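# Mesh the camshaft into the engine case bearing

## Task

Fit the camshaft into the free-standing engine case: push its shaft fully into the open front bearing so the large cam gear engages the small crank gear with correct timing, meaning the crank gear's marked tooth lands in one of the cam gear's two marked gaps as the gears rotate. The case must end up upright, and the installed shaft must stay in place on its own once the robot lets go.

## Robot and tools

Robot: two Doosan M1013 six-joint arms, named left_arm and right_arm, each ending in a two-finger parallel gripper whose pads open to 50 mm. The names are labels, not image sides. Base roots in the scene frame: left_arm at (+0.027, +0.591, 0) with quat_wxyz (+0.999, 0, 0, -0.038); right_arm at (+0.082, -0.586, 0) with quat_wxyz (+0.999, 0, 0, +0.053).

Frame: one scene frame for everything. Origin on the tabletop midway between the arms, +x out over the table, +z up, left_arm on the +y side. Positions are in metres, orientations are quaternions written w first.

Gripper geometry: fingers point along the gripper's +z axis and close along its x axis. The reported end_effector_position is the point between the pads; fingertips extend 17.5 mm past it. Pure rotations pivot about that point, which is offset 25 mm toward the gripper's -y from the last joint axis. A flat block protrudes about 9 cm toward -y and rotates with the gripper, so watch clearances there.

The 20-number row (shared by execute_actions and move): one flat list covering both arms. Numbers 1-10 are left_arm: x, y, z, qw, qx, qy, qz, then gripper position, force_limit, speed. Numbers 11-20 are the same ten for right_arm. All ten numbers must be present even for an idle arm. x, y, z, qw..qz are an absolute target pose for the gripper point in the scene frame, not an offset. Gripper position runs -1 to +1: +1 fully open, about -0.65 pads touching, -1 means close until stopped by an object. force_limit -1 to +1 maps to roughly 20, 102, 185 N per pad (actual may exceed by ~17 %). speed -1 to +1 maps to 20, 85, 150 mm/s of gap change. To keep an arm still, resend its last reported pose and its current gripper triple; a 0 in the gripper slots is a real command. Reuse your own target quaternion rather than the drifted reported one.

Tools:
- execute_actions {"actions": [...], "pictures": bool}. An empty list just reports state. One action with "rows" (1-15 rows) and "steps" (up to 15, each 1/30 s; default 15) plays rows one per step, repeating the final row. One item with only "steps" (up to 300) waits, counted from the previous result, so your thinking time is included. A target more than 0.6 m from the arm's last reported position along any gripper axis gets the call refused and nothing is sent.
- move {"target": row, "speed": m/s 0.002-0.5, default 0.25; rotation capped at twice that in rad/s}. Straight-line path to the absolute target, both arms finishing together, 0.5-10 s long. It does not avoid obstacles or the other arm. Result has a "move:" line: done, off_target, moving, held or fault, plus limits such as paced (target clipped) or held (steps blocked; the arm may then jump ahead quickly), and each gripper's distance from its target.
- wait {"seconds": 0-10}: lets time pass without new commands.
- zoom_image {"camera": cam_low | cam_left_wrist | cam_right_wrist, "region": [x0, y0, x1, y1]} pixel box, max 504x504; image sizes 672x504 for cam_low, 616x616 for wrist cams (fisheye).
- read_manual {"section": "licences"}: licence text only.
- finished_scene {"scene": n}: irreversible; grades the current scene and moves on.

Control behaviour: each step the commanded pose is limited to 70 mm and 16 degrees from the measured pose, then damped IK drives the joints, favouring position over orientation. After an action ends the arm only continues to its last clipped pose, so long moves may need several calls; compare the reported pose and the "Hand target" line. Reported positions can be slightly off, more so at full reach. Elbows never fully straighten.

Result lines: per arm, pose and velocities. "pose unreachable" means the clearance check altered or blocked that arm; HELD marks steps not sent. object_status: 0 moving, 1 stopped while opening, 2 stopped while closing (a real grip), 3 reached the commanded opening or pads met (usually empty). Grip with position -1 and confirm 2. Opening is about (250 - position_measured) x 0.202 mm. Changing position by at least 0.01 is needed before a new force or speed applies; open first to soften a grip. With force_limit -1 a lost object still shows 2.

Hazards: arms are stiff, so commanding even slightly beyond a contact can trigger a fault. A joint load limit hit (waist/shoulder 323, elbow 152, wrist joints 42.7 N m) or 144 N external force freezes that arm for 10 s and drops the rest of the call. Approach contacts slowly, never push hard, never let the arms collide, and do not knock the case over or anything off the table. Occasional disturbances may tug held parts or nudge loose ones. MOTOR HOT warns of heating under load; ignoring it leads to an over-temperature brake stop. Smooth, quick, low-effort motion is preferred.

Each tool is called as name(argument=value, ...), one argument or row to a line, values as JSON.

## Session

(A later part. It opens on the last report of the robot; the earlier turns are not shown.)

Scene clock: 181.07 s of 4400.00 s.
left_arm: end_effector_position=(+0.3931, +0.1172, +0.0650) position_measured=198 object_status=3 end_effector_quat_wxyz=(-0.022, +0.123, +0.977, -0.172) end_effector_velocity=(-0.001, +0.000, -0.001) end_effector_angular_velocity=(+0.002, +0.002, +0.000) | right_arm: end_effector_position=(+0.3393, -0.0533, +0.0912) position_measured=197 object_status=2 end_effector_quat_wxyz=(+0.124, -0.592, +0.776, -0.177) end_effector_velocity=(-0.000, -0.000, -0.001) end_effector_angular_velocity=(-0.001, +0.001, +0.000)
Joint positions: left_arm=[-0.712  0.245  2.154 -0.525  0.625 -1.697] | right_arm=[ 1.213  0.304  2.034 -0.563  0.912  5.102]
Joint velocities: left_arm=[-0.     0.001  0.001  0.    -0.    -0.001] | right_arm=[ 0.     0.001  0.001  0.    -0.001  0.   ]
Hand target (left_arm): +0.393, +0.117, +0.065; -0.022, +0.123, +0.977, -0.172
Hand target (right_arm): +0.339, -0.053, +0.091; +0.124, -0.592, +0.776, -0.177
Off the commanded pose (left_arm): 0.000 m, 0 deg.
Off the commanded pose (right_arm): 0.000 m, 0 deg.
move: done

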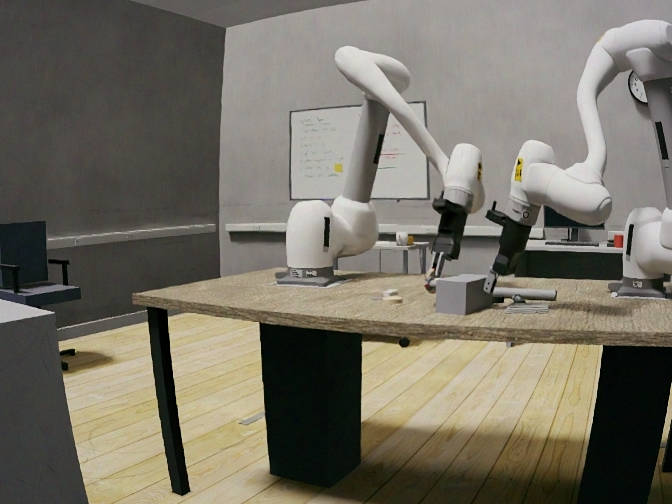

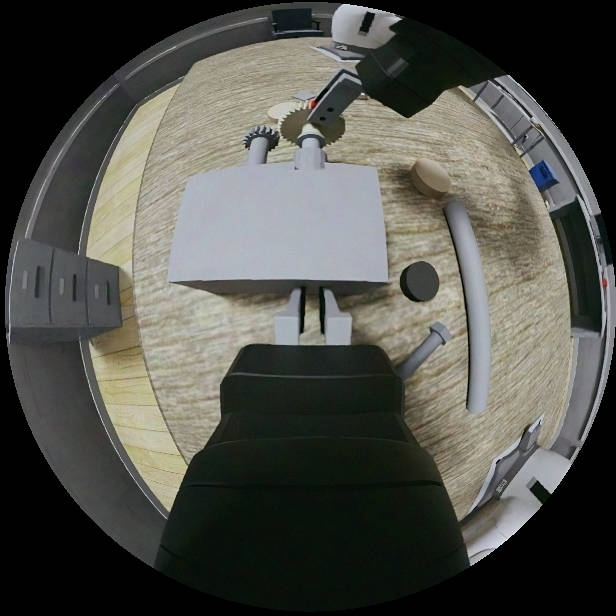

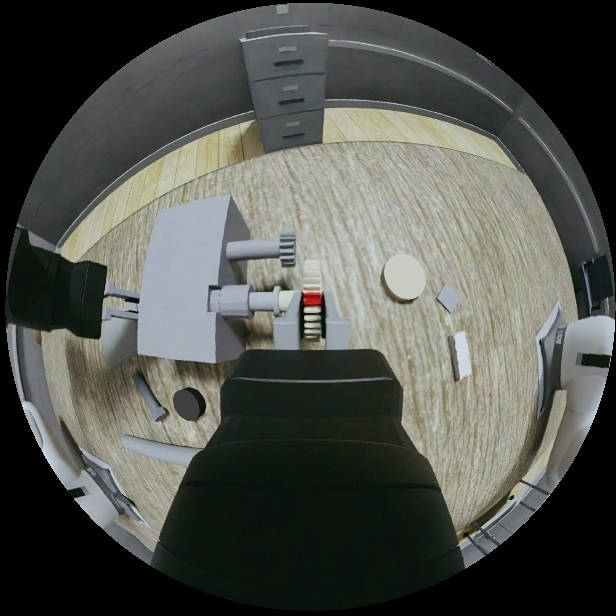

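Good. 7 mm more, to just before the teeth meet.

move(
  target=[0.3931,0.1172,0.065,-0.0216,0.1226,0.9771,-0.1722,-0.3,0,0,0.3412,-0.0466,0.0912,-0.1243,0.5925,-0.776,0.1775,-1,0,-1],
  speed=0.01,
)

zoom_image(
  camera="cam_right_wrist",
  region=[240, 220, 360, 340],
)

zoom_image(
  camera="cam_left_wrist",
  region=[235, 95, 335, 165],
)

Scene clock: 185.33 s of 4400.00 s.
left_arm: end_effector_position=(+0.3931, +0.1172, +0.0650) position_measured=198 object_status=3 end_effector_quat_wxyz=(-0.022, +0.123, +0.977, -0.172) end_effector_velocity=(+0.001, -0.000, +0.000) end_effector_angular_velocity=(-0.000, -0.000, +0.001) | right_arm: end_effector_position=(+0.3412, -0.0466, +0.0912) position_measured=197 object_status=2 end_effector_quat_wxyz=(+0.124, -0.592, +0.776, -0.177) end_effector_velocity=(-0.000, +0.000, -0.001) end_effector_angular_velocity=(+0.000, +0.000, +0.001)
Joint positions: left_arm=[-0.712  0.245  2.154 -0.525  0.625 -1.697] | right_arm=[ 1.212  0.313  2.021 -0.562  0.916  5.099]
Joint velocities: left_arm=[ 0.001  0.001 -0.001  0.     0.    -0.001] | right_arm=[ 0.001  0.001  0.     0.    -0.001  0.   ]
Hand target (left_arm): +0.393, +0.117, +0.065; -0.022, +0.123, +0.977, -0.172
Hand target (right_arm): +0.341, -0.047, +0.091; +0.124, -0.592, +0.776, -0.177
Off the commanded pose (left_arm): 0.000 m, 0 deg.
Off the commanded pose (right_arm): 0.000 m, 0 deg.
After step 90, 0.33 s passed at rest.
move: done

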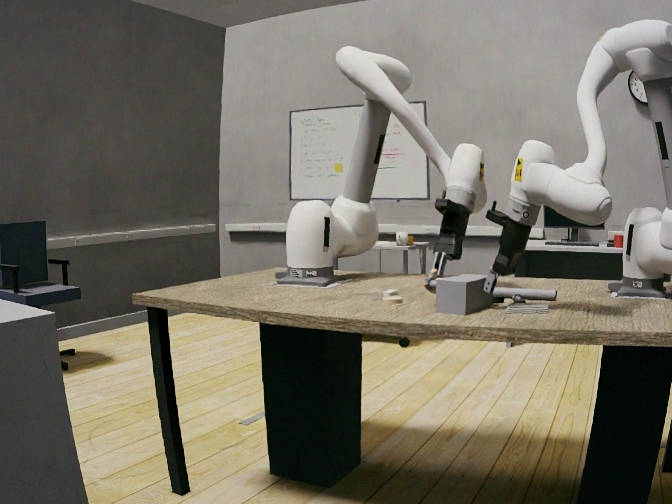

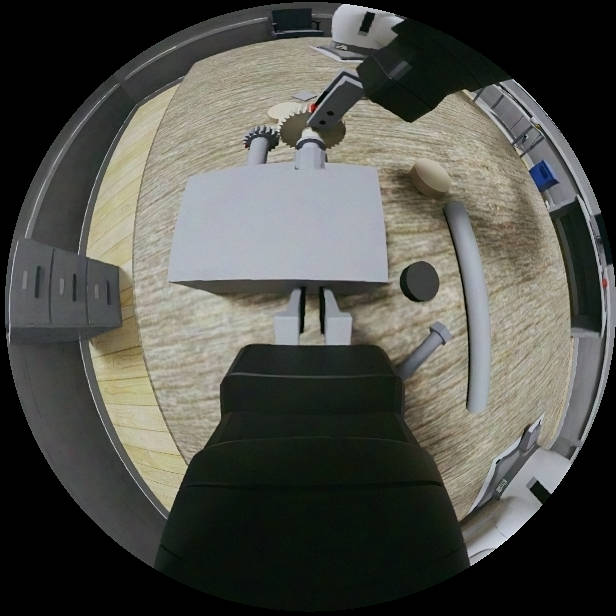

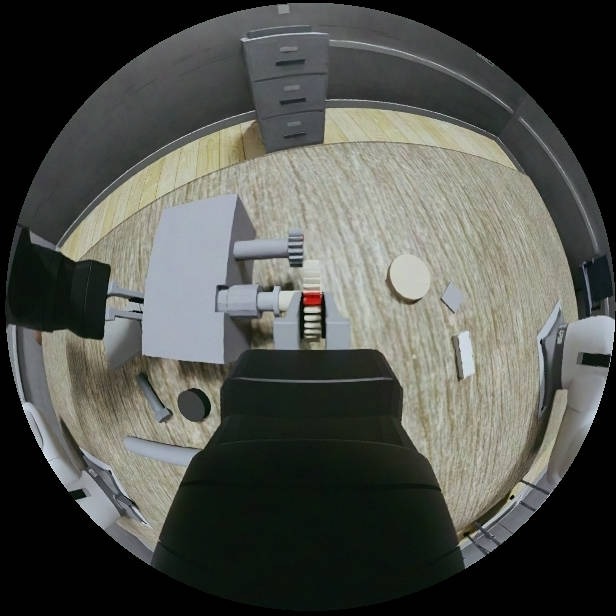

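Region (240, 220, 360, 340) of cam_right_wrist's 616x616 image, scaled by 4.200, with more detail than that image has.

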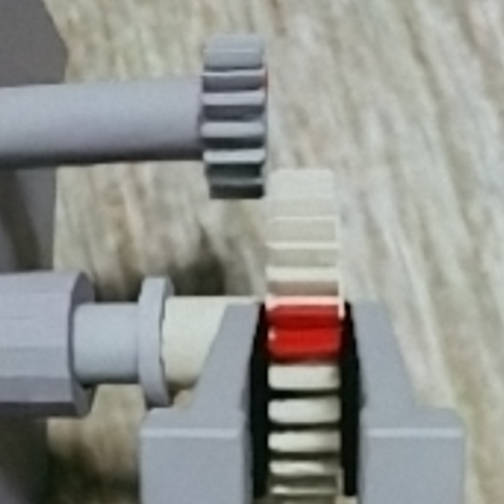

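Region (235, 95, 335, 165) of cam_left_wrist's 616x616 image, scaled by 5.040, with more detail than that image has; it fills the top 353 rows of this view, and the rest is white.

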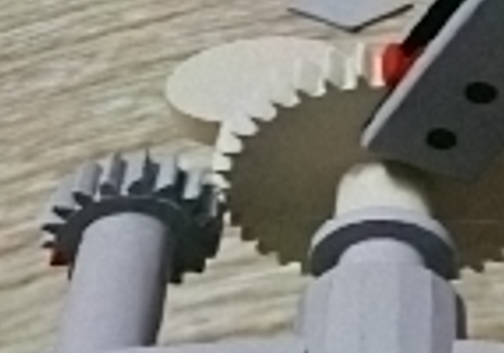

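move(
  target=[0.3931,0.1172,0.065,-0.0216,0.1226,0.9771,-0.1722,-0.3,0,0,0.3423,-0.0428,0.0912,-0.1243,0.5925,-0.776,0.1775,-1,0,-1],
  speed=0.006,
)

zoom_image(
  camera="cam_right_wrist",
  region=[240, 220, 360, 340],
)

zoom_image(
  camera="cam_left_wrist",
  region=[235, 95, 335, 165],
)

Scene clock: 189.57 s of 4400.00 s.
left_arm: end_effector_position=(+0.3931, +0.1172, +0.0650) position_measured=198 object_status=3 end_effector_quat_wxyz=(-0.022, +0.123, +0.977, -0.172) end_effector_velocity=(-0.000, +0.001, -0.002) end_effector_angular_velocity=(+0.002, +0.003, +0.002) | right_arm: end_effector_position=(+0.3423, -0.0428, +0.0912) position_measured=197 object_status=2 end_effector_quat_wxyz=(+0.124, -0.592, +0.776, -0.177) end_effector_velocity=(-0.000, +0.000, -0.000) end_effector_angular_velocity=(-0.000, +0.000, +0.000)
Joint positions: left_arm=[-0.712  0.245  2.154 -0.525  0.625 -1.697] | right_arm=[ 1.212  0.318  2.014 -0.561  0.918  5.097]
Joint velocities: left_arm=[ 0.001  0.002  0.001 -0.     0.    -0.001] | right_arm=[ 0.  0. -0.  0. -0. -0.]
Hand target (left_arm): +0.393, +0.117, +0.065; -0.022, +0.123, +0.977, -0.172
Hand target (right_arm): +0.342, -0.043, +0.091; +0.124, -0.592, +0.776, -0.177
Off the commanded pose (left_arm): 0.000 m, 0 deg.
Off the commanded pose (right_arm): 0.000 m, 0 deg.
After step 90, 0.37 s passed at rest.
move: done

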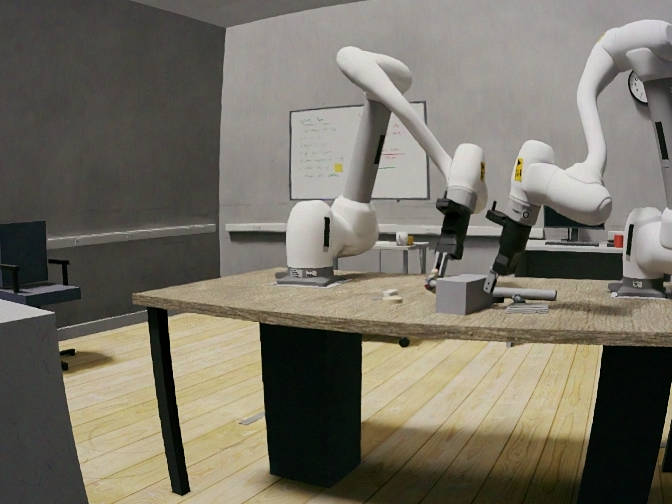

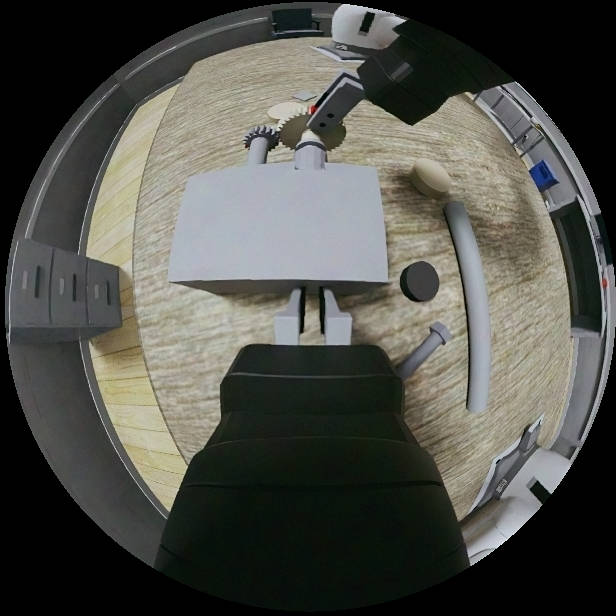

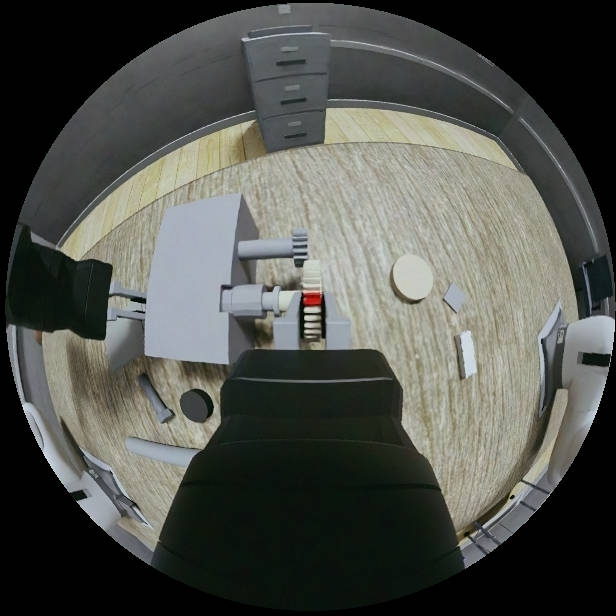

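Region (240, 220, 360, 340) of cam_right_wrist's 616x616 image, scaled by 4.200, with more detail than that image has.

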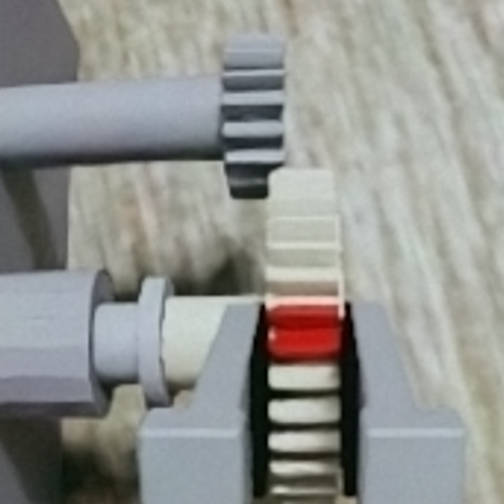

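Region (235, 95, 335, 165) of cam_left_wrist's 616x616 image, scaled by 5.040, with more detail than that image has; it fills the top 353 rows of this view, and the rest is white.

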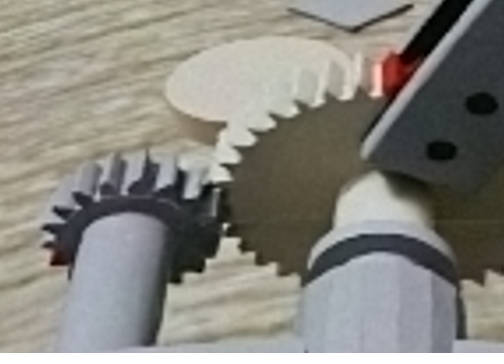

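Meshed without turning the small gear. About 9.5 mm left.

move(
  target=[0.3931,0.1172,0.065,-0.0216,0.1226,0.9771,-0.1722,-0.3,0,0,0.3450,-0.0332,0.0912,-0.1243,0.5925,-0.776,0.1775,-1,0,-1],
  speed=0.01,
)

zoom_image(
  camera="cam_right_wrist",
  region=[240, 220, 360, 340],
)

Scene clock: 192.83 s of 4400.00 s.
left_arm: end_effector_position=(+0.3931, +0.1172, +0.0650) position_measured=198 object_status=3 end_effector_quat_wxyz=(-0.022, +0.123, +0.977, -0.172) end_effector_velocity=(+0.001, -0.000, +0.001) end_effector_angular_velocity=(-0.001, -0.000, +0.003) | right_arm: end_effector_position=(+0.3450, -0.0334, +0.0912) position_measured=197 object_status=2 end_effector_quat_wxyz=(+0.124, -0.592, +0.776, -0.178) end_effector_velocity=(+0.000, +0.000, +0.000) end_effector_angular_velocity=(-0.000, -0.000, -0.000)
Joint positions: left_arm=[-0.712  0.245  2.154 -0.525  0.625 -1.697] | right_arm=[ 1.212  0.331  1.995 -0.558  0.923  5.093]
Joint velocities: left_arm=[ 0.002 -0.    -0.001 -0.    -0.    -0.002] | right_arm=[ 0.    -0.    -0.001 -0.     0.001 -0.   ]
Hand target (left_arm): +0.393, +0.117, +0.065; -0.022, +0.123, +0.977, -0.172
Hand target (right_arm): +0.345, -0.033, +0.091; +0.124, -0.592, +0.776, -0.177
Off the commanded pose (left_arm): 0.000 m, 0 deg.
Off the commanded pose (right_arm): 0.000 m, 0 deg.
move: done

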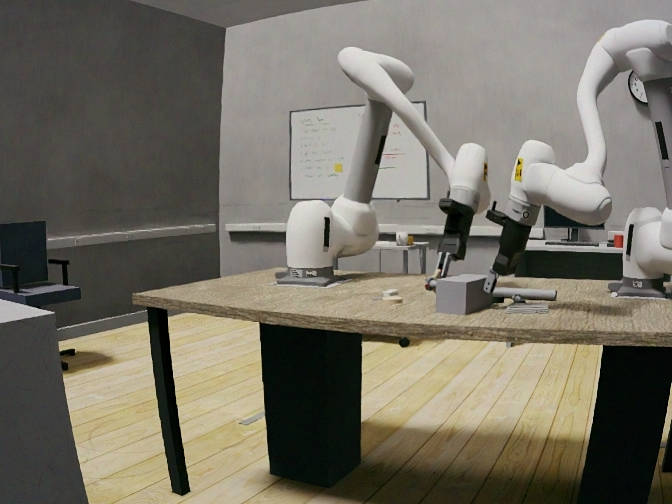

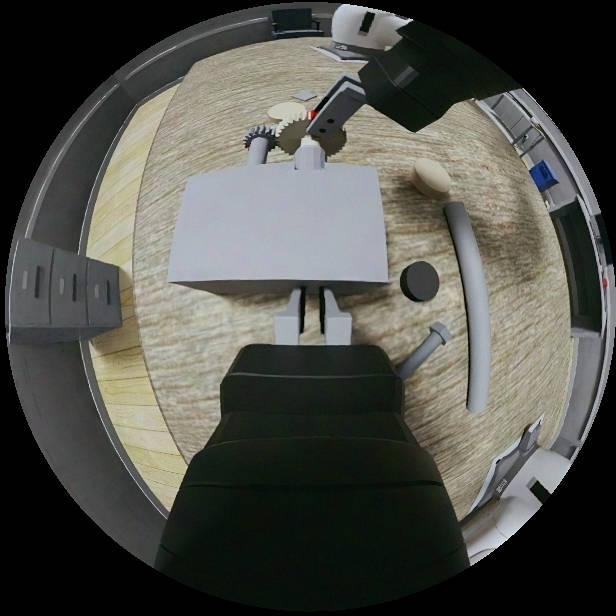

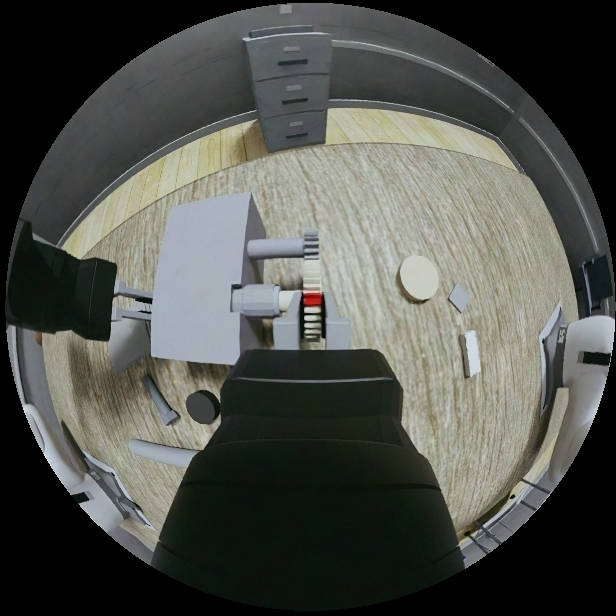

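Region (240, 220, 360, 340) of cam_right_wrist's 616x616 image, scaled by 4.200, with more detail than that image has.

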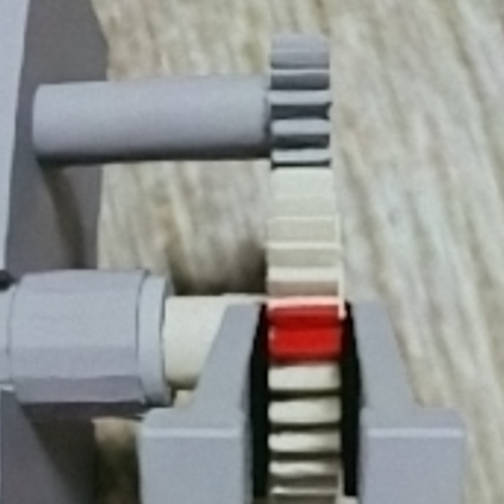

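Seated. Release, retreat, and check the timing from the front.

move(
  target=[0.3931,0.1172,0.065,-0.0216,0.1226,0.9771,-0.1722,-0.3,0,0,0.3450,-0.0334,0.0912,-0.1243,0.5925,-0.776,0.1775,0.1,0,-0.5],
)

move(
  target=[0.402,0.15,0.09,-0.0216,0.1226,0.9771,-0.1722,-0.3,0,0,0.3286,-0.029,0.128,-0.1243,0.5925,-0.776,0.1775,0.1,0,-0.5],
  speed=0.1,
)

move(
  target=[0.402,0.15,0.09,-0.0216,0.1226,0.9771,-0.1722,-0.3,0,0,0.33,-0.14,0.12,-0.1243,0.5925,-0.776,0.1775,0.1,0,-0.5],
)

move(
  target=[0.402,0.15,0.09,-0.0216,0.1226,0.9771,-0.1722,-0.3,0,0,0.35,-0.15,0.06,-0.38,0.917,-0.115,0.0477,0.1,0,-0.5],
  speed=0.4,
)

zoom_image(
  camera="cam_right_wrist",
  region=[240, 150, 380, 270],
)

Scene clock: 200.00 s of 4400.00 s.
left_arm: end_effector_position=(+0.3931, +0.1172, +0.0650) position_measured=198 object_status=3 end_effector_quat_wxyz=(-0.022, +0.123, +0.977, -0.172) end_effector_velocity=(-0.001, -0.000, -0.000) end_effector_angular_velocity=(+0.001, -0.000, -0.002) | right_arm: end_effector_position=(+0.3450, -0.0334, +0.0912) position_measured=138 object_status=3 end_effector_quat_wxyz=(+0.124, -0.592, +0.776, -0.177) end_effector_velocity=(-0.000, +0.000, -0.000) end_effector_angular_velocity=(+0.000, +0.000, +0.000)
Joint positions: left_arm=[-0.712  0.245  2.154 -0.525  0.625 -1.697] | right_arm=[ 1.212  0.33   1.995 -0.558  0.923  5.093]
Joint velocities: left_arm=[-0.001  0.     0.     0.001 -0.    -0.   ] | right_arm=[ 0.  0.  0.  0. -0. -0.]
Hand target (left_arm): +0.393, +0.117, +0.065; -0.022, +0.123, +0.977, -0.172
Hand target (right_arm): +0.345, -0.033, +0.091; +0.124, -0.592, +0.776, -0.177
Off the commanded pose (left_arm): 0.000 m, 0 deg.
Off the commanded pose (right_arm): 0.000 m, 0 deg.
After step 90, 3.47 s passed at rest.
move: done

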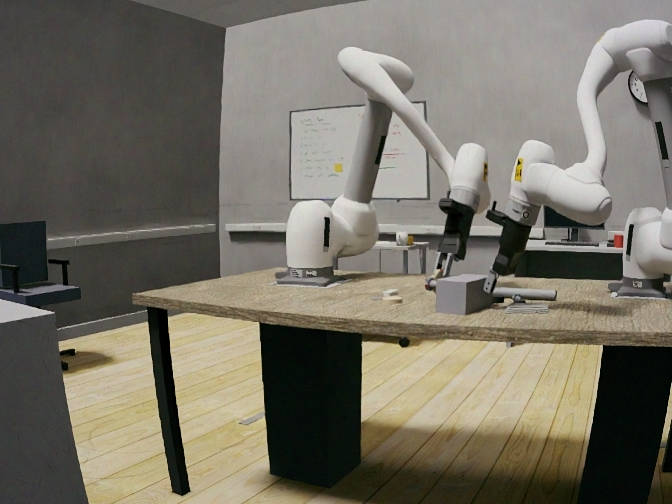

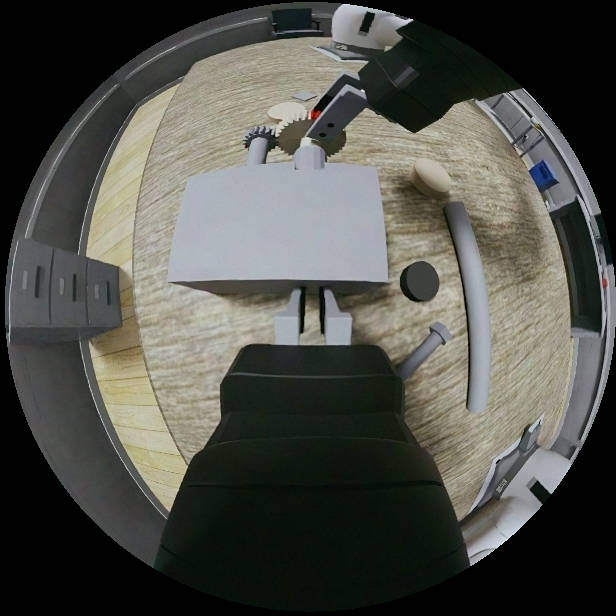

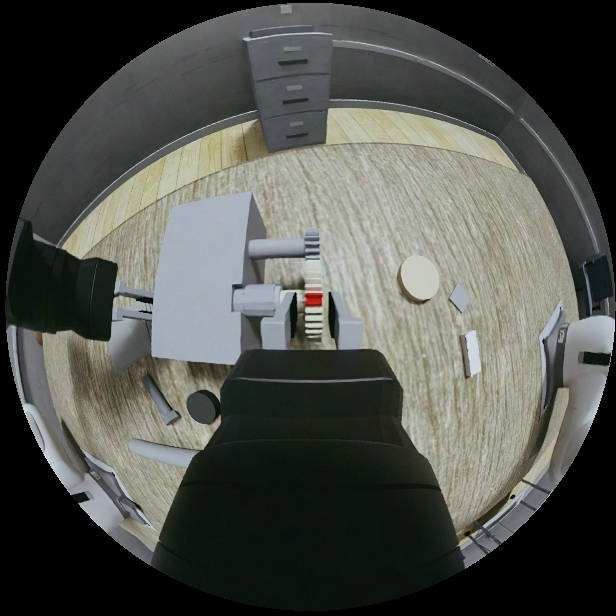

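Scene clock: 200.77 s of 4400.00 s.
left_arm: end_effector_position=(+0.4020, +0.1500, +0.0900) position_measured=198 object_status=3 end_effector_quat_wxyz=(-0.022, +0.123, +0.977, -0.172) end_effector_velocity=(+0.000, +0.000, +0.001) end_effector_angular_velocity=(-0.001, -0.001, -0.000) | right_arm: end_effector_position=(+0.3286, -0.0290, +0.1280) position_measured=138 object_status=3 end_effector_quat_wxyz=(+0.124, -0.592, +0.776, -0.178) end_effector_velocity=(-0.000, -0.001, -0.000) end_effector_angular_velocity=(-0.003, -0.000, -0.000)
Joint positions: left_arm=[-0.655  0.192  2.162 -0.5    0.685 -1.677] | right_arm=[ 1.24   0.29   1.967 -0.527  0.993  5.071]
Joint velocities: left_arm=[ 0.001 -0.001  0.    -0.     0.     0.001] | right_arm=[ 0.     0.     0.001 -0.     0.002 -0.   ]
Hand target (left_arm): +0.402, +0.150, +0.090; -0.022, +0.123, +0.977, -0.172
Hand target (right_arm): +0.329, -0.029, +0.128; +0.124, -0.592, +0.776, -0.178
Off the commanded pose (left_arm): 0.000 m, 0 deg.
Off the commanded pose (right_arm): 0.000 m, 0 deg.
move: done

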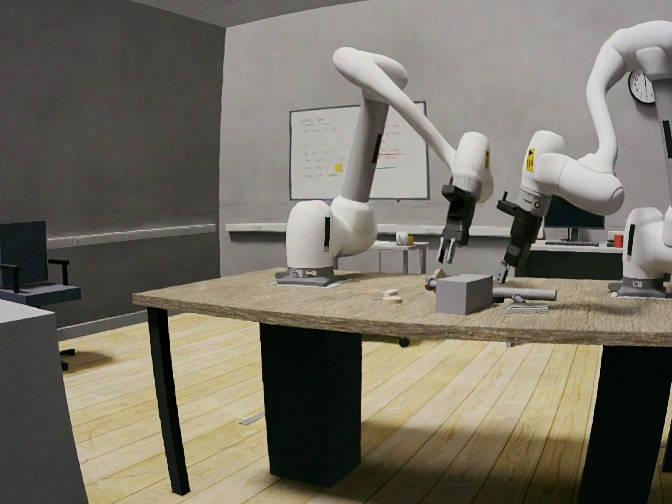

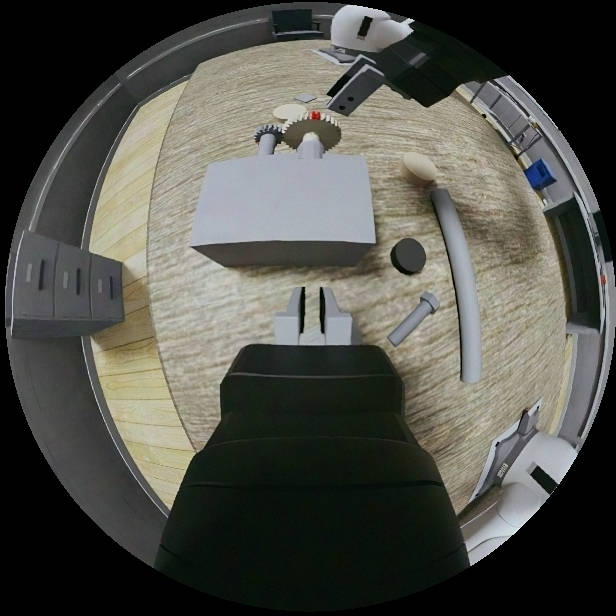

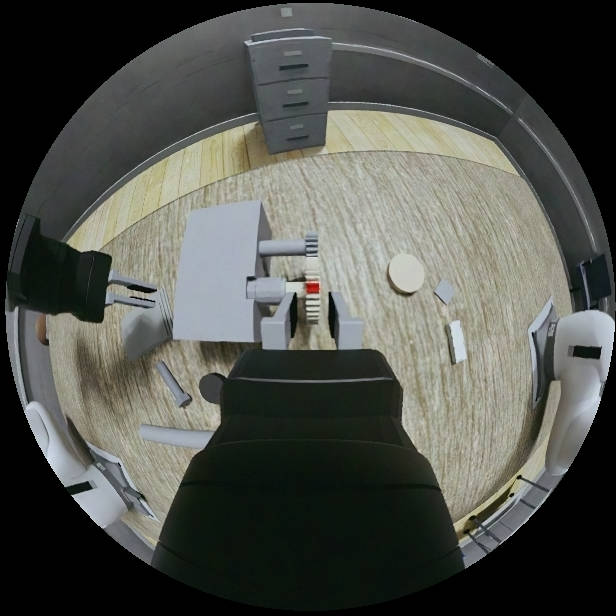

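Scene clock: 201.63 s of 4400.00 s.
left_arm: end_effector_position=(+0.4020, +0.1500, +0.0900) position_measured=198 object_status=3 end_effector_quat_wxyz=(-0.022, +0.123, +0.977, -0.172) end_effector_velocity=(+0.001, +0.000, +0.001) end_effector_angular_velocity=(-0.000, -0.000, +0.003) | right_arm: end_effector_position=(+0.3299, -0.1400, +0.1201) position_measured=138 object_status=3 end_effector_quat_wxyz=(+0.124, -0.592, +0.776, -0.177) end_effector_velocity=(-0.000, -0.000, +0.001) end_effector_angular_velocity=(+0.001, -0.000, +0.001)
Joint positions: left_arm=[-0.655  0.191  2.162 -0.5    0.685 -1.677] | right_arm=[ 1.188  0.148  2.172 -0.561  0.918  5.071]
Joint velocities: left_arm=[ 0.001 -0.001 -0.     0.001 -0.    -0.002] | right_arm=[ 0.001 -0.002  0.001 -0.    -0.    -0.   ]
Hand target (left_arm): +0.402, +0.150, +0.090; -0.022, +0.123, +0.977, -0.172
Hand target (right_arm): +0.330, -0.140, +0.120; +0.124, -0.592, +0.776, -0.177
Off the commanded pose (left_arm): 0.000 m, 0 deg.
Off the commanded pose (right_arm): 0.000 m, 0 deg.
move: done

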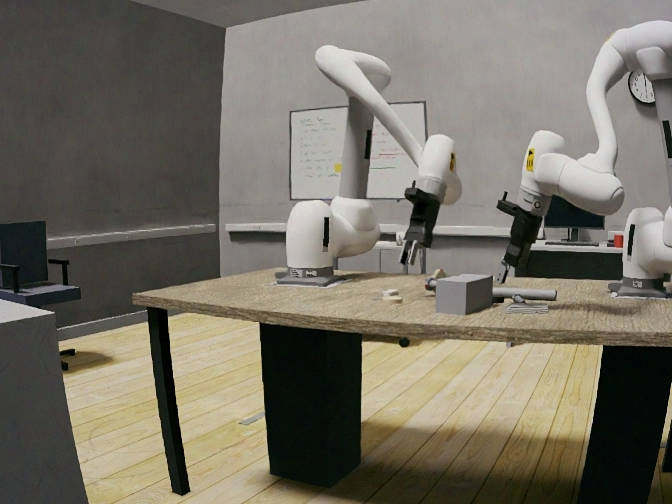

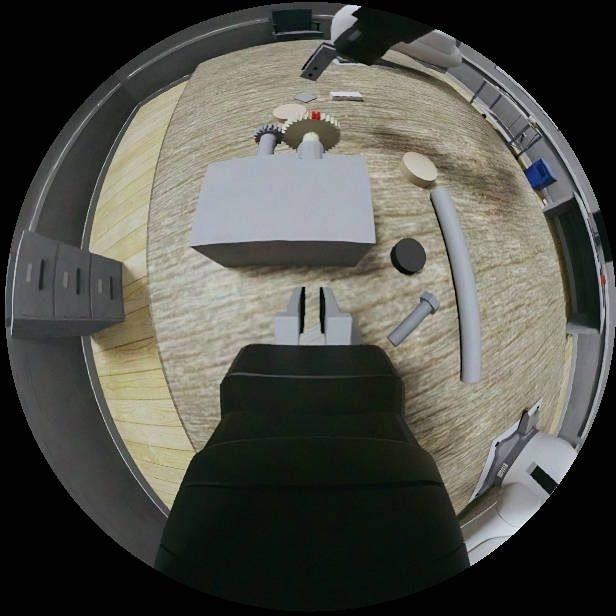

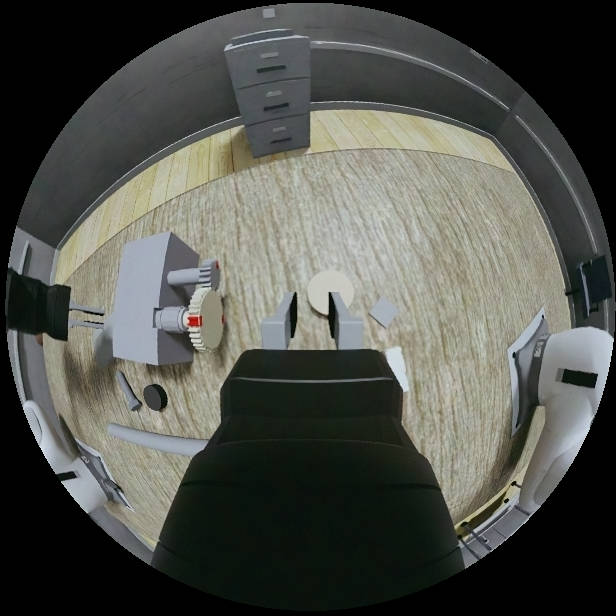

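Scene clock: 204.63 s of 4400.00 s.
left_arm: end_effector_position=(+0.4020, +0.1500, +0.0900) position_measured=198 object_status=3 end_effector_quat_wxyz=(-0.022, +0.123, +0.977, -0.172) end_effector_velocity=(+0.000, +0.000, -0.000) end_effector_angular_velocity=(+0.000, +0.000, +0.001) | right_arm: end_effector_position=(+0.3499, -0.1502, +0.0596) position_measured=138 object_status=3 end_effector_quat_wxyz=(-0.380, +0.917, -0.115, +0.047) end_effector_velocity=(-0.001, -0.000, -0.001) end_effector_angular_velocity=(+0.002, -0.001, -0.002)
Joint positions: left_arm=[-0.655  0.191  2.162 -0.5    0.685 -1.677] | right_arm=[ 0.563  0.114  2.613 -1.079 -0.509  3.668]
Joint velocities: left_arm=[ 0.001  0.    -0.     0.    -0.    -0.001] | right_arm=[ 0.001  0.002  0.003  0.015 -0.003 -0.014]
Hand target (left_arm): +0.402, +0.150, +0.090; -0.022, +0.123, +0.977, -0.172
Hand target (right_arm): +0.350, -0.150, +0.060; -0.380, +0.917, -0.115, +0.047
Off the commanded pose (left_arm): 0.000 m, 0 deg.
Off the commanded pose (right_arm): 0.000 m, 0 deg.
move: done

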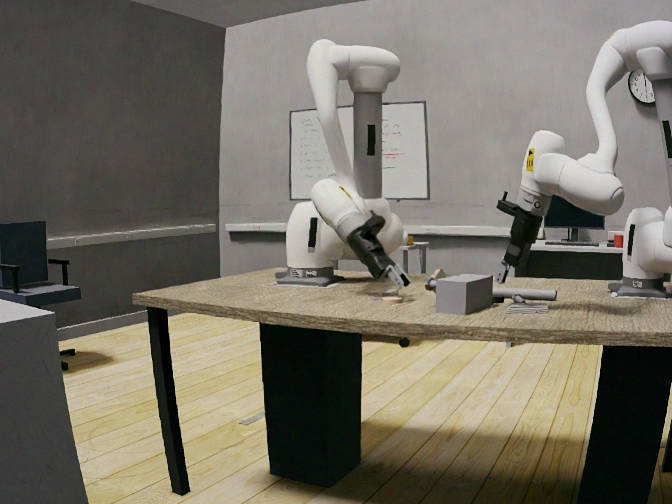

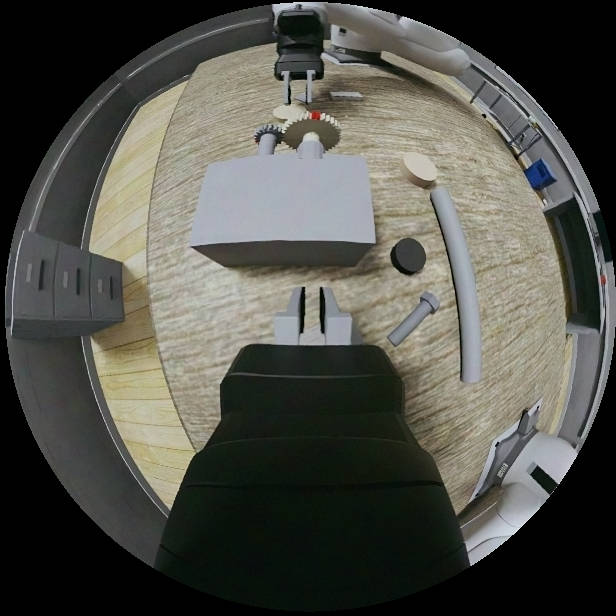

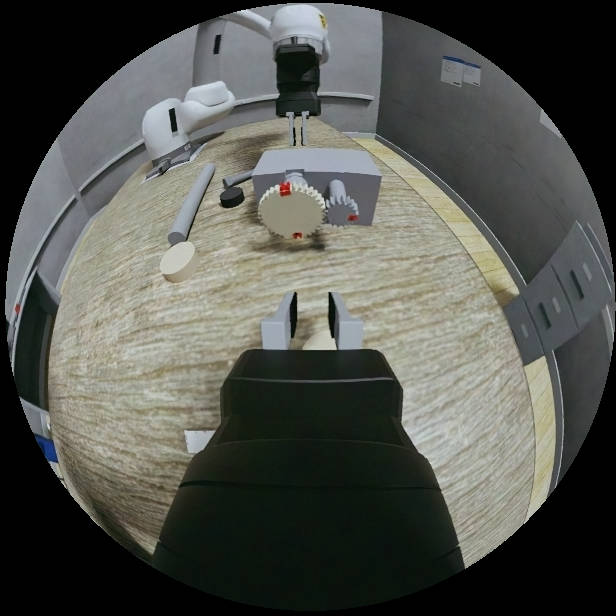

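Region (240, 150, 380, 270) of cam_right_wrist's 616x616 image, scaled by 3.600, with more detail than that image has; it fills the top 432 rows of this view, and the rest is white.

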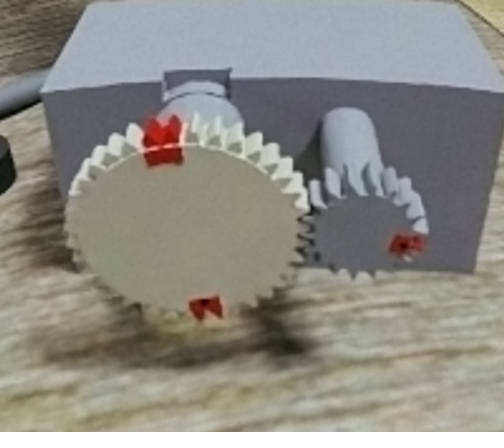

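finished_scene(
  scene=1,
)

The scene is finished: the task was done.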